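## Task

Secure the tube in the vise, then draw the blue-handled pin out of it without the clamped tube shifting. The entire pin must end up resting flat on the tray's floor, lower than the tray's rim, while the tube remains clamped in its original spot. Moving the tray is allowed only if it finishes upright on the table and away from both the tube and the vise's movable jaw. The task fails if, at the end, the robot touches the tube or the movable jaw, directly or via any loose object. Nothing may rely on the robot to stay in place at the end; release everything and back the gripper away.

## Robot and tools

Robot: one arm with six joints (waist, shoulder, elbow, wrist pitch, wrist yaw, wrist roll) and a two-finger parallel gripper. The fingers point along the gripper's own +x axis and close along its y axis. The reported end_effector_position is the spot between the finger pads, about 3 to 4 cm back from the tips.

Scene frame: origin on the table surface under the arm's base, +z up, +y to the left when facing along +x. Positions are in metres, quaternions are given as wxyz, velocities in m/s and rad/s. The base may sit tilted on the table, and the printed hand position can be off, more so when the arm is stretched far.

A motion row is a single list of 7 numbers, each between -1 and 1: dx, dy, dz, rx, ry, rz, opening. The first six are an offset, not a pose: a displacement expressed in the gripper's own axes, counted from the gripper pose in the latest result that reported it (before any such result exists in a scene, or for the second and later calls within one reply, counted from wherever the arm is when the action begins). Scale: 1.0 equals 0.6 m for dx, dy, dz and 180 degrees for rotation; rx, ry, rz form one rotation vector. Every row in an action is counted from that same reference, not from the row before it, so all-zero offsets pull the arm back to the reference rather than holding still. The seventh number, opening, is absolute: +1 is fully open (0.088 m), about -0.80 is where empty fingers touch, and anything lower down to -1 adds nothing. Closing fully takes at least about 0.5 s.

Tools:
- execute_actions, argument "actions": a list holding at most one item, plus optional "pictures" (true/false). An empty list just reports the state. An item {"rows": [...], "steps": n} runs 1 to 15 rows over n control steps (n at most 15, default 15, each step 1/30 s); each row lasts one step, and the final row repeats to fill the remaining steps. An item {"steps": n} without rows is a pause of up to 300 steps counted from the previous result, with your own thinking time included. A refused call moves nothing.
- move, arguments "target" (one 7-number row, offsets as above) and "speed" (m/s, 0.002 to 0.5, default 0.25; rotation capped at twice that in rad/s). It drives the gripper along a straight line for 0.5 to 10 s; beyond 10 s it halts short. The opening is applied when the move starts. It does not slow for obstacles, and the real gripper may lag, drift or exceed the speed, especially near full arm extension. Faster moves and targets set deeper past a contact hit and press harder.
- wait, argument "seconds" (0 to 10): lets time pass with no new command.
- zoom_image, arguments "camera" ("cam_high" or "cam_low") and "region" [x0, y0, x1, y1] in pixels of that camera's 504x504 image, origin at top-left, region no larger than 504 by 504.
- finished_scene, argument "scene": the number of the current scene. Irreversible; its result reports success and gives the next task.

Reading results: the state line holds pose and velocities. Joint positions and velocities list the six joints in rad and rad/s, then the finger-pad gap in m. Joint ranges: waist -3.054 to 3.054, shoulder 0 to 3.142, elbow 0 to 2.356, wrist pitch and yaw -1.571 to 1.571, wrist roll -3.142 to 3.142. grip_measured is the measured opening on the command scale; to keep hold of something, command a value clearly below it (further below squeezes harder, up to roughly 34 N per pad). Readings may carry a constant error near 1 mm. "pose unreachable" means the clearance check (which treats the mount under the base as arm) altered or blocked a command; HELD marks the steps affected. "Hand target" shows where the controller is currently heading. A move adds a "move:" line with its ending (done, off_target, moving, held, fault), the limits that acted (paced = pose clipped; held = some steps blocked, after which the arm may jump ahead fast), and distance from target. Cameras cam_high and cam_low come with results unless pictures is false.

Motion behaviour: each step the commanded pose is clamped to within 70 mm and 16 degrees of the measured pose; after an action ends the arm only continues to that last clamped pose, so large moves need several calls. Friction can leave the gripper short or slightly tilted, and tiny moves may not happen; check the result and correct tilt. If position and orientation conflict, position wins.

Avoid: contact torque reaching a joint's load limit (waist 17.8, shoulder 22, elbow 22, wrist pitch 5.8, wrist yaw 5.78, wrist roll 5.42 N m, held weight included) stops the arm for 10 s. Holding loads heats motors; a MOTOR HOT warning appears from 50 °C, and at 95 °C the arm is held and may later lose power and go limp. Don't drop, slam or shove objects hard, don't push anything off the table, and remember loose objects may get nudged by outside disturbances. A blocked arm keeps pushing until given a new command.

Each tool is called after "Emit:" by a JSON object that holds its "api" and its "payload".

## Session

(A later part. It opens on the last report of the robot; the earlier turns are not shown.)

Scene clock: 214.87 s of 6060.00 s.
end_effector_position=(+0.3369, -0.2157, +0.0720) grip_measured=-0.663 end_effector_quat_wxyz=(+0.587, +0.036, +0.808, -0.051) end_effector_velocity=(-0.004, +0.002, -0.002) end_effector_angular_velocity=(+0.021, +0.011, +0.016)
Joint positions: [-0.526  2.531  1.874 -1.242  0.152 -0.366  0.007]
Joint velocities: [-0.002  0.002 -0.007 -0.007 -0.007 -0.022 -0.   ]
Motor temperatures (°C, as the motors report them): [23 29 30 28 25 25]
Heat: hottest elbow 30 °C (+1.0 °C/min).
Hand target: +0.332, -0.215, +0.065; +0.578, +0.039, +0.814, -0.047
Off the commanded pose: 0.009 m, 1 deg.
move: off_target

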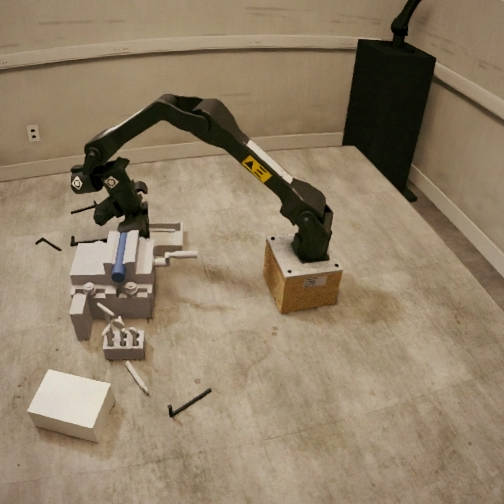

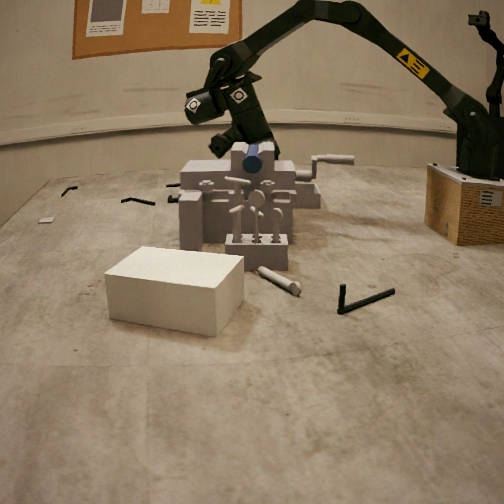

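Fine. Lower a bit, release, retreat.

Emit:
{"api": "move", "payload": {"target": [0.04,0,0.01,0,0,0,-0.9], "speed": 0.05}}

Emit:
{"api": "move", "payload": {"target": [0,0,0,0,0,0,-0.2]}}

Emit:
{"api": "move", "payload": {"target": [-0.25,-0.1,-0.1,0,0,0,-0.2]}}

Emit:
{"api": "zoom_image", "payload": {"camera": "cam_high", "region": [60, 150, 240, 300]}}

Scene clock: 221.10 s of 6060.00 s.
end_effector_position=(+0.3412, -0.2179, +0.0595) grip_measured=-0.666 end_effector_quat_wxyz=(+0.598, +0.034, +0.799, -0.055) end_effector_velocity=(-0.003, -0.001, +0.001) end_effector_angular_velocity=(+0.012, +0.003, -0.002)
Joint positions: [-0.527  2.542  1.85  -1.176  0.147 -0.369  0.006]
Joint velocities: [-0.007 -0.002 -0.002 -0.007 -0.007 -0.007 -0.   ]
Motor temperatures (°C, as the motors report them): [23 31 30 28 25 25]
Heat: hottest shoulder 31 °C (+1.0 °C/min).
Hand target: +0.335, -0.216, +0.048; +0.587, +0.036, +0.807, -0.051
Off the commanded pose: 0.014 m, 2 deg.
move: off_target

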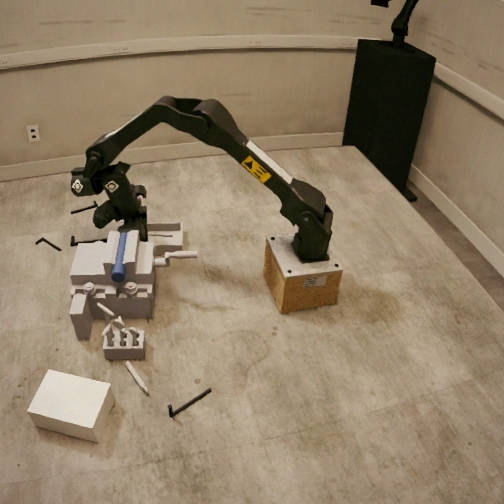

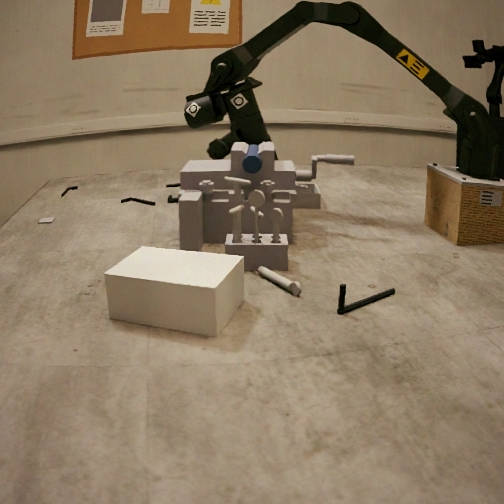

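Scene clock: 221.67 s of 6060.00 s.
end_effector_position=(+0.3412, -0.2178, +0.0595) grip_measured=-0.201 end_effector_quat_wxyz=(+0.598, +0.034, +0.799, -0.055) end_effector_velocity=(-0.002, +0.004, -0.000) end_effector_angular_velocity=(+0.027, +0.000, -0.001)
Joint positions: [-0.527  2.542  1.85  -1.176  0.147 -0.369  0.029]
Joint velocities: [-0.002 -0.002 -0.007 -0.007 -0.022 -0.007 -0.   ]
Motor temperatures (°C, as the motors report them): [23 31 30 28 25 25]
Heat: hottest shoulder 31 °C (+1.0 °C/min).
Hand target: +0.341, -0.218, +0.059; +0.598, +0.034, +0.799, -0.055
Off the commanded pose: 0.000 m, 0 deg.
move: done

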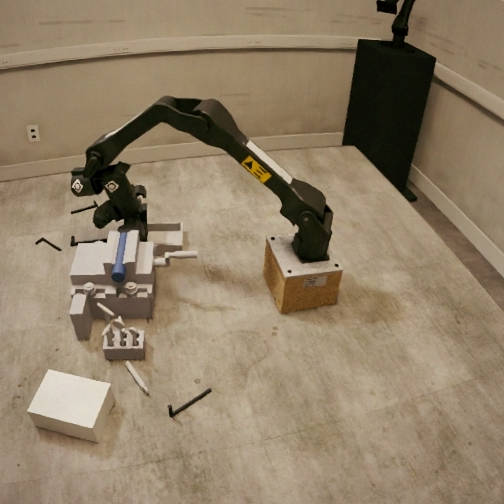

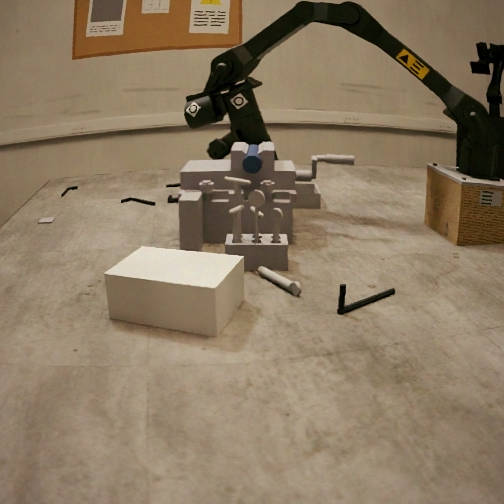

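Scene clock: 222.80 s of 6060.00 s.
end_effector_position=(+0.3209, -0.2669, +0.2224) grip_measured=-0.200 end_effector_quat_wxyz=(+0.637, +0.008, +0.767, -0.075) end_effector_velocity=(-0.003, -0.001, -0.001) end_effector_angular_velocity=(+0.003, +0.015, +0.006)
Joint positions: [-0.641  2.345  2.177 -1.561  0.183 -0.498  0.029]
Joint velocities: [-0.002  0.002 -0.002 -0.007  0.007 -0.007 -0.   ]
Motor temperatures (°C, as the motors report them): [23 31 30 28 25 25]
Heat: hottest shoulder 31 °C (+2.0 °C/min).
Hand target: +0.321, -0.267, +0.223; +0.637, +0.006, +0.767, -0.074
Off the commanded pose: 0.002 m, 7 deg.
joint sent to its limit — the command would take joint 4 (wrist pitch) past its lower limit, so that joint was sent only as far as its limit.
move: off_target

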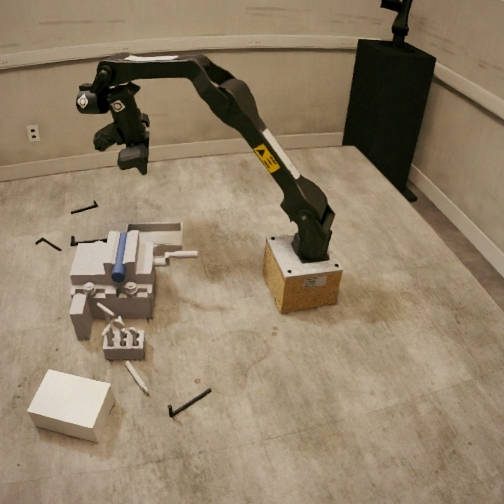

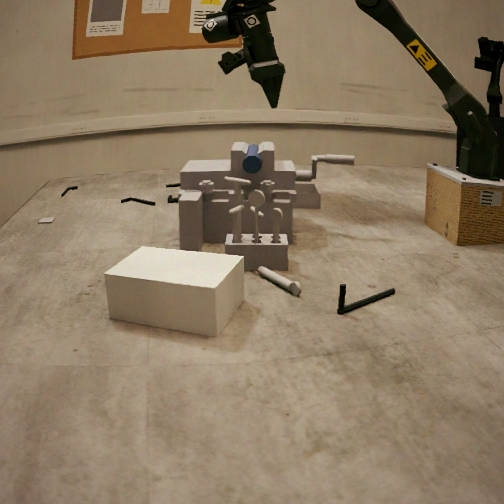

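Region (60, 150, 240, 300) of cam_high's 504x504 image, scaled by 2.800, with more detail than that image has.

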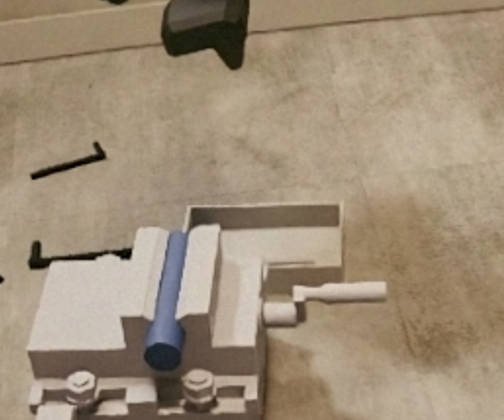

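Emit:
{"api": "move", "payload": {"target": [0.2,0.087,0.0,0,0,0,0.2]}}

Emit:
{"api": "move", "payload": {"target": [0.085,0,0.014,0,0,0,0.2], "speed": 0.06}}

Emit:
{"api": "move", "payload": {"target": [0,0,0,0,0,0,-0.9]}}

Emit:
{"api": "move", "payload": {"target": [-0.1,0,-0.02,0,0,0,-0.9], "speed": 0.1}}

Emit:
{"api": "zoom_image", "payload": {"camera": "cam_high", "region": [60, 150, 240, 300]}}

Scene clock: 233.80 s of 6060.00 s.
end_effector_position=(+0.3040, -0.2277, +0.0984) grip_measured=+0.200 end_effector_quat_wxyz=(+0.636, +0.008, +0.768, -0.074) end_effector_velocity=(+0.001, +0.005, -0.002) end_effector_angular_velocity=(+0.021, -0.009, +0.007)
Joint positions: [-0.588  2.275  1.555 -1.021  0.175 -0.446  0.049]
Joint velocities: [ 0.002 -0.002 -0.012  0.007 -0.022 -0.007 -0.   ]
Motor temperatures (°C, as the motors report them): [23 35 30 27 25 25]
Heat: hottest shoulder 35 °C (+5.0 °C/min).
Hand target: +0.303, -0.226, +0.099; +0.637, +0.008, +0.767, -0.075
Off the commanded pose: 0.003 m, 0 deg.
move: done

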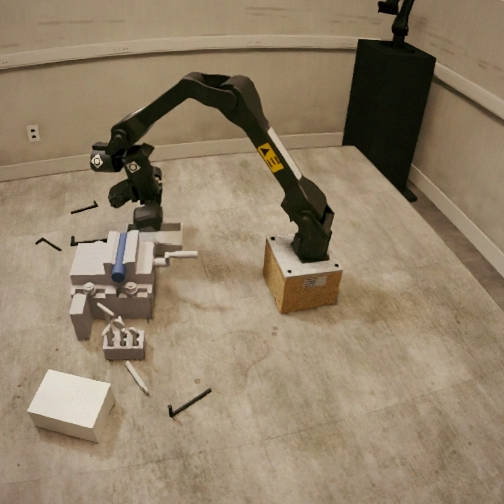

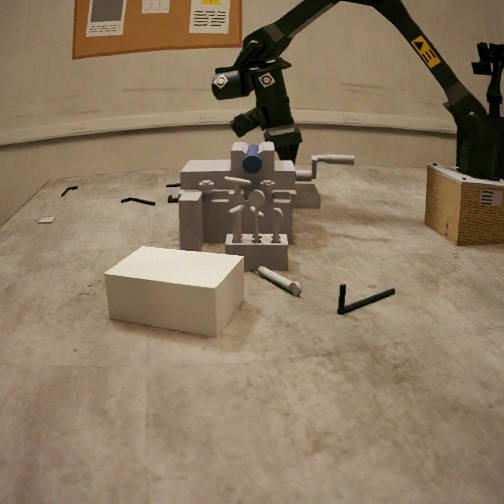

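Scene clock: 235.00 s of 6060.00 s.
end_effector_position=(+0.3072, -0.2346, +0.0550) grip_measured=+0.200 end_effector_quat_wxyz=(+0.644, +0.005, +0.761, -0.079) end_effector_velocity=(-0.001, +0.003, +0.000) end_effector_angular_velocity=(+0.024, -0.005, +0.003)
Joint positions: [-0.598  2.357  1.507 -0.865  0.175 -0.456  0.049]
Joint velocities: [-0.002 -0.002 -0.002 -0.007 -0.022 -0.007 -0.   ]
Motor temperatures (°C, as the motors report them): [23 35 30 27 25 25]
Heat: hottest shoulder 35 °C (+5.0 °C/min).
Hand target: +0.302, -0.233, +0.047; +0.636, +0.008, +0.768, -0.074
Off the commanded pose: 0.010 m, 1 deg.
move: off_target

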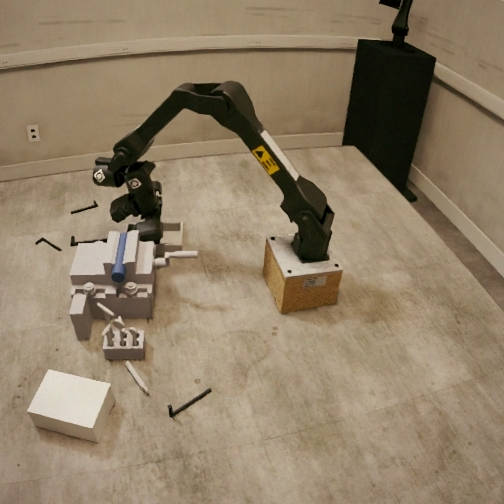

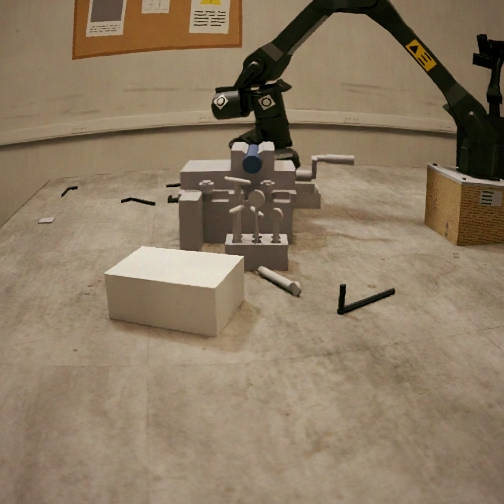

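Scene clock: 235.50 s of 6060.00 s.
end_effector_position=(+0.3072, -0.2346, +0.0550) grip_measured=-0.810 end_effector_quat_wxyz=(+0.644, +0.005, +0.761, -0.079) end_effector_velocity=(+0.001, -0.000, -0.000) end_effector_angular_velocity=(+0.018, -0.016, +0.012)
Joint positions: [-0.598  2.357  1.507 -0.865  0.175 -0.456  0.   ]
Joint velocities: [-0.007 -0.002 -0.002  0.007 -0.022 -0.022  0.   ]
Motor temperatures (°C, as the motors report them): [23 35 30 27 25 25]
Heat: hottest shoulder 35 °C (+5.0 °C/min).
Hand target: +0.307, -0.235, +0.055; +0.644, +0.005, +0.761, -0.079
Off the commanded pose: 0.000 m, 0 deg.
move: done

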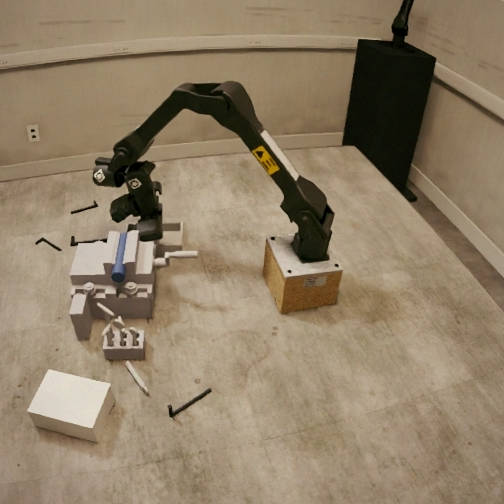

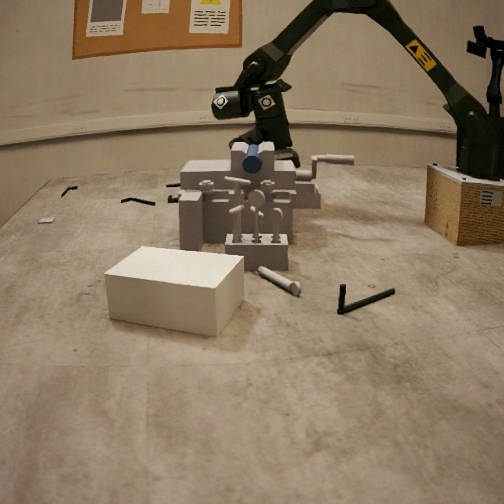

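Scene clock: 236.47 s of 6060.00 s.
end_effector_position=(+0.3037, -0.2276, +0.1119) grip_measured=-0.810 end_effector_quat_wxyz=(+0.640, +0.006, +0.764, -0.077) end_effector_velocity=(+0.001, -0.001, +0.002) end_effector_angular_velocity=(+0.001, -0.014, +0.004)
Joint positions: [-0.588  2.243  1.561 -1.047  0.175 -0.446  0.   ]
Joint velocities: [-0.002 -0.007 -0.002  0.007 -0.007 -0.007  0.   ]
Motor temperatures (°C, as the motors report them): [23 35 30 27 25 25]
Heat: hottest shoulder 35 °C (+5.0 °C/min).
Hand target: +0.306, -0.227, +0.116; +0.644, +0.005, +0.761, -0.079
Off the commanded pose: 0.004 m, 1 deg.
move: done

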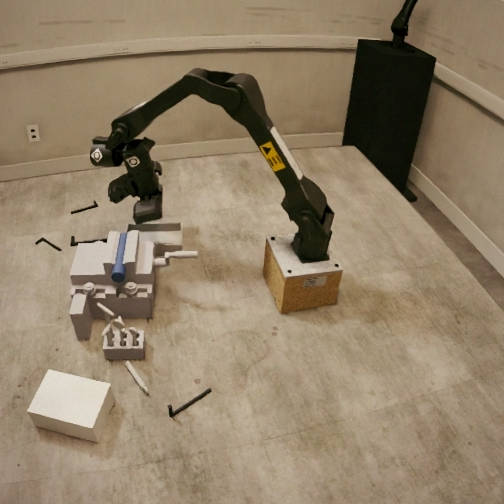

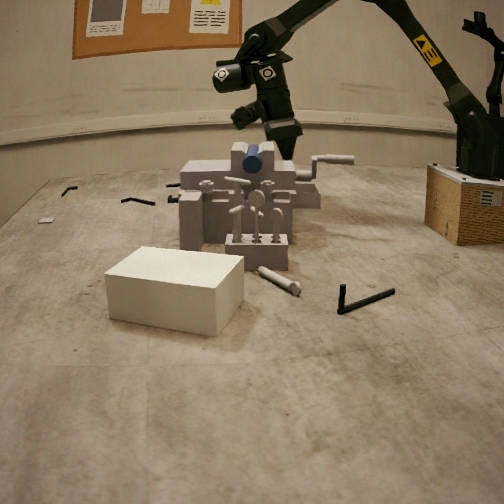

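Region (60, 150, 240, 300) of cam_high's 504x504 image, scaled by 2.800, with more detail than that image has.

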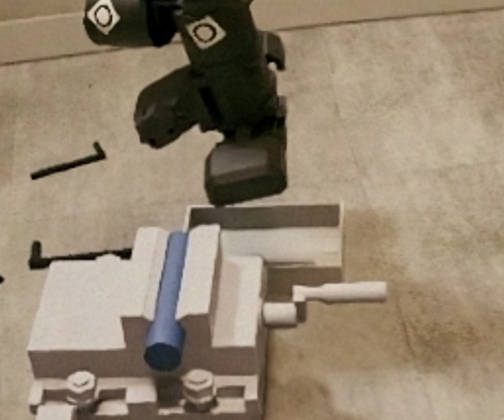

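Emit:
{"api": "move", "payload": {"target": [0.1,0,0.02,0,0,0,-0.9], "speed": 0.1}}

Emit:
{"api": "move", "payload": {"target": [0.045,-0.03,-0.25,0,0,0,-0.9], "speed": 0.08}}

Emit:
{"api": "move", "payload": {"target": [-0.25,0,0.02,0,0,0,-0.9]}}

Emit:
{"api": "zoom_image", "payload": {"camera": "cam_high", "region": [100, 150, 280, 300]}}

Scene clock: 243.27 s of 6060.00 s.
end_effector_position=(+0.3088, -0.2359, +0.0588) grip_measured=-0.810 end_effector_quat_wxyz=(+0.648, +0.003, +0.758, -0.082) end_effector_velocity=(+0.000, -0.000, -0.002) end_effector_angular_velocity=(+0.006, -0.005, +0.004)
Joint positions: [-0.599  2.348  1.509 -0.865  0.176 -0.457  0.   ]
Joint velocities: [-0.002  0.002 -0.002  0.007 -0.007 -0.007  0.   ]
Motor temperatures (°C, as the motors report them): [23 36 31 26 24 24]
Heat: hottest shoulder 36 °C (+6.1 °C/min).
Hand target: +0.304, -0.235, +0.051; +0.640, +0.006, +0.764, -0.077
Off the commanded pose: 0.009 m, 1 deg.
move: off_target

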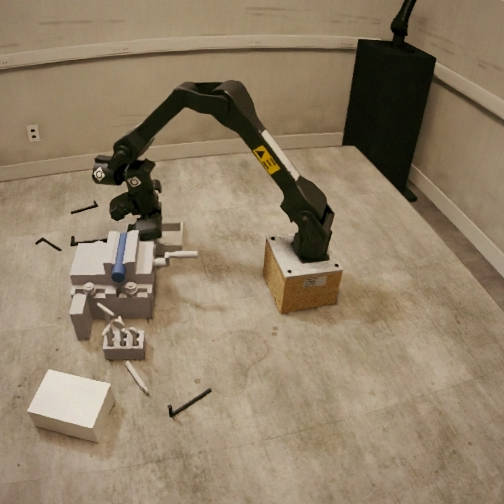

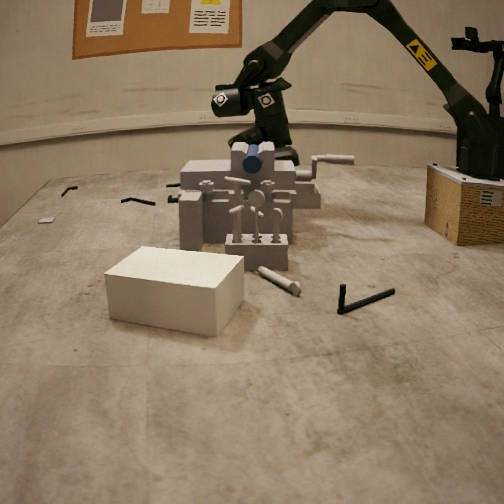

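Scene clock: 245.53 s of 6060.00 s.
end_effector_position=(+0.1581, -0.2380, +0.0579) grip_measured=-0.810 end_effector_quat_wxyz=(+0.648, +0.003, +0.757, -0.082) end_effector_velocity=(-0.003, +0.007, -0.001) end_effector_angular_velocity=(+0.026, +0.012, +0.010)
Joint positions: [-0.893  1.997  0.915 -0.562  0.206 -0.755  0.   ]
Joint velocities: [ 0.002 -0.002 -0.007 -0.022 -0.007 -0.007  0.   ]
Motor temperatures (°C, as the motors report them): [23 36 30 26 24 24]
Heat: hottest shoulder 36 °C (+7.1 °C/min).
Hand target: +0.155, -0.237, +0.059; +0.648, +0.003, +0.757, -0.082
Off the commanded pose: 0.003 m, 0 deg.
move: done

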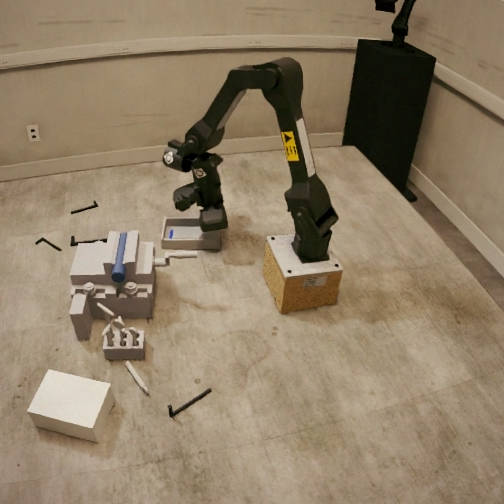

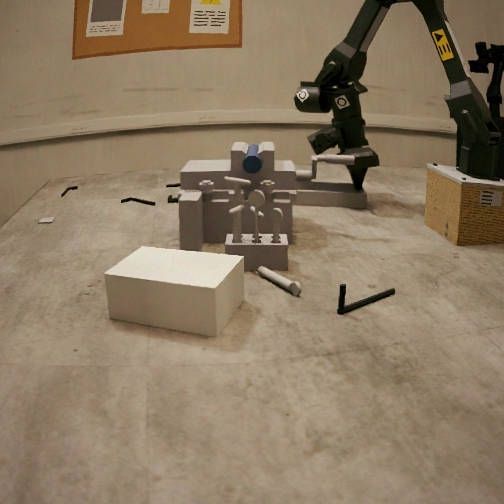

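Scene clock: 246.63 s of 6060.00 s.
end_effector_position=(+0.1934, -0.2239, +0.2012) grip_measured=-0.810 end_effector_quat_wxyz=(+0.646, +0.004, +0.759, -0.081) end_effector_velocity=(-0.005, +0.005, +0.001) end_effector_angular_velocity=(+0.028, +0.019, +0.005)
Joint positions: [-0.769  1.79   1.295 -1.181  0.197 -0.63   0.   ]
Joint velocities: [-0.002 -0.002  0.002 -0.037 -0.007 -0.007  0.   ]
Motor temperatures (°C, as the motors report them): [23 36 30 26 24 24]
Heat: hottest shoulder 36 °C (+7.0 °C/min).
Hand target: +0.195, -0.224, +0.203; +0.648, +0.003, +0.757, -0.082
Off the commanded pose: 0.002 m, 0 deg.
move: done

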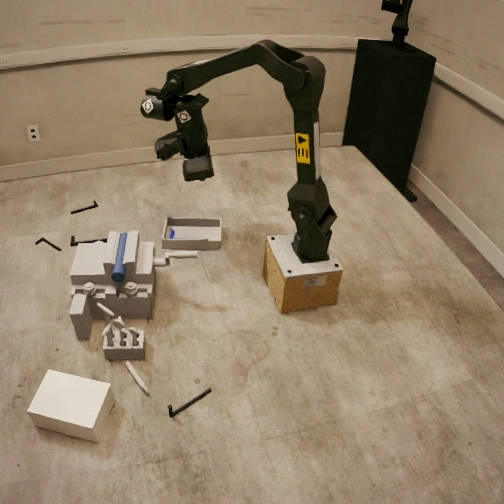

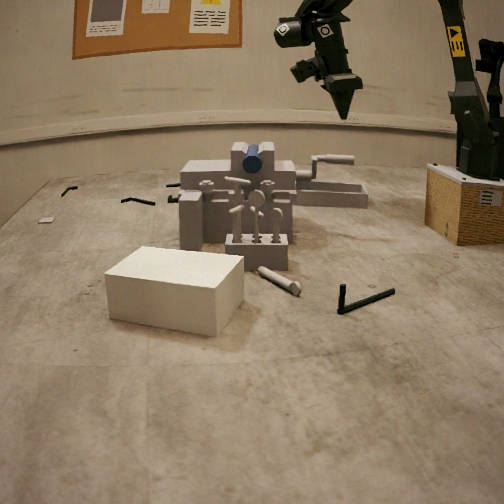

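Region (100, 150, 280, 300) of cam_high's 504x504 image, scaled by 2.800, with more detail than that image has.

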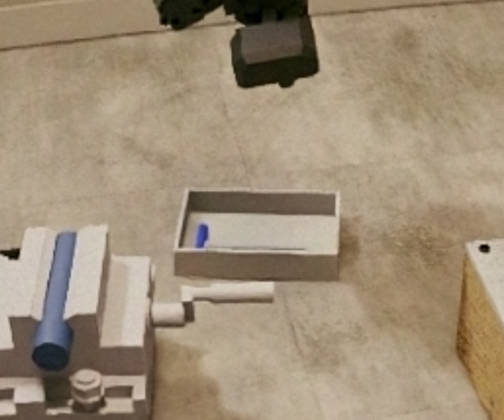

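Emit:
{"api": "finished_scene", "payload": {"scene": 1}}

The scene is finished: the task was done.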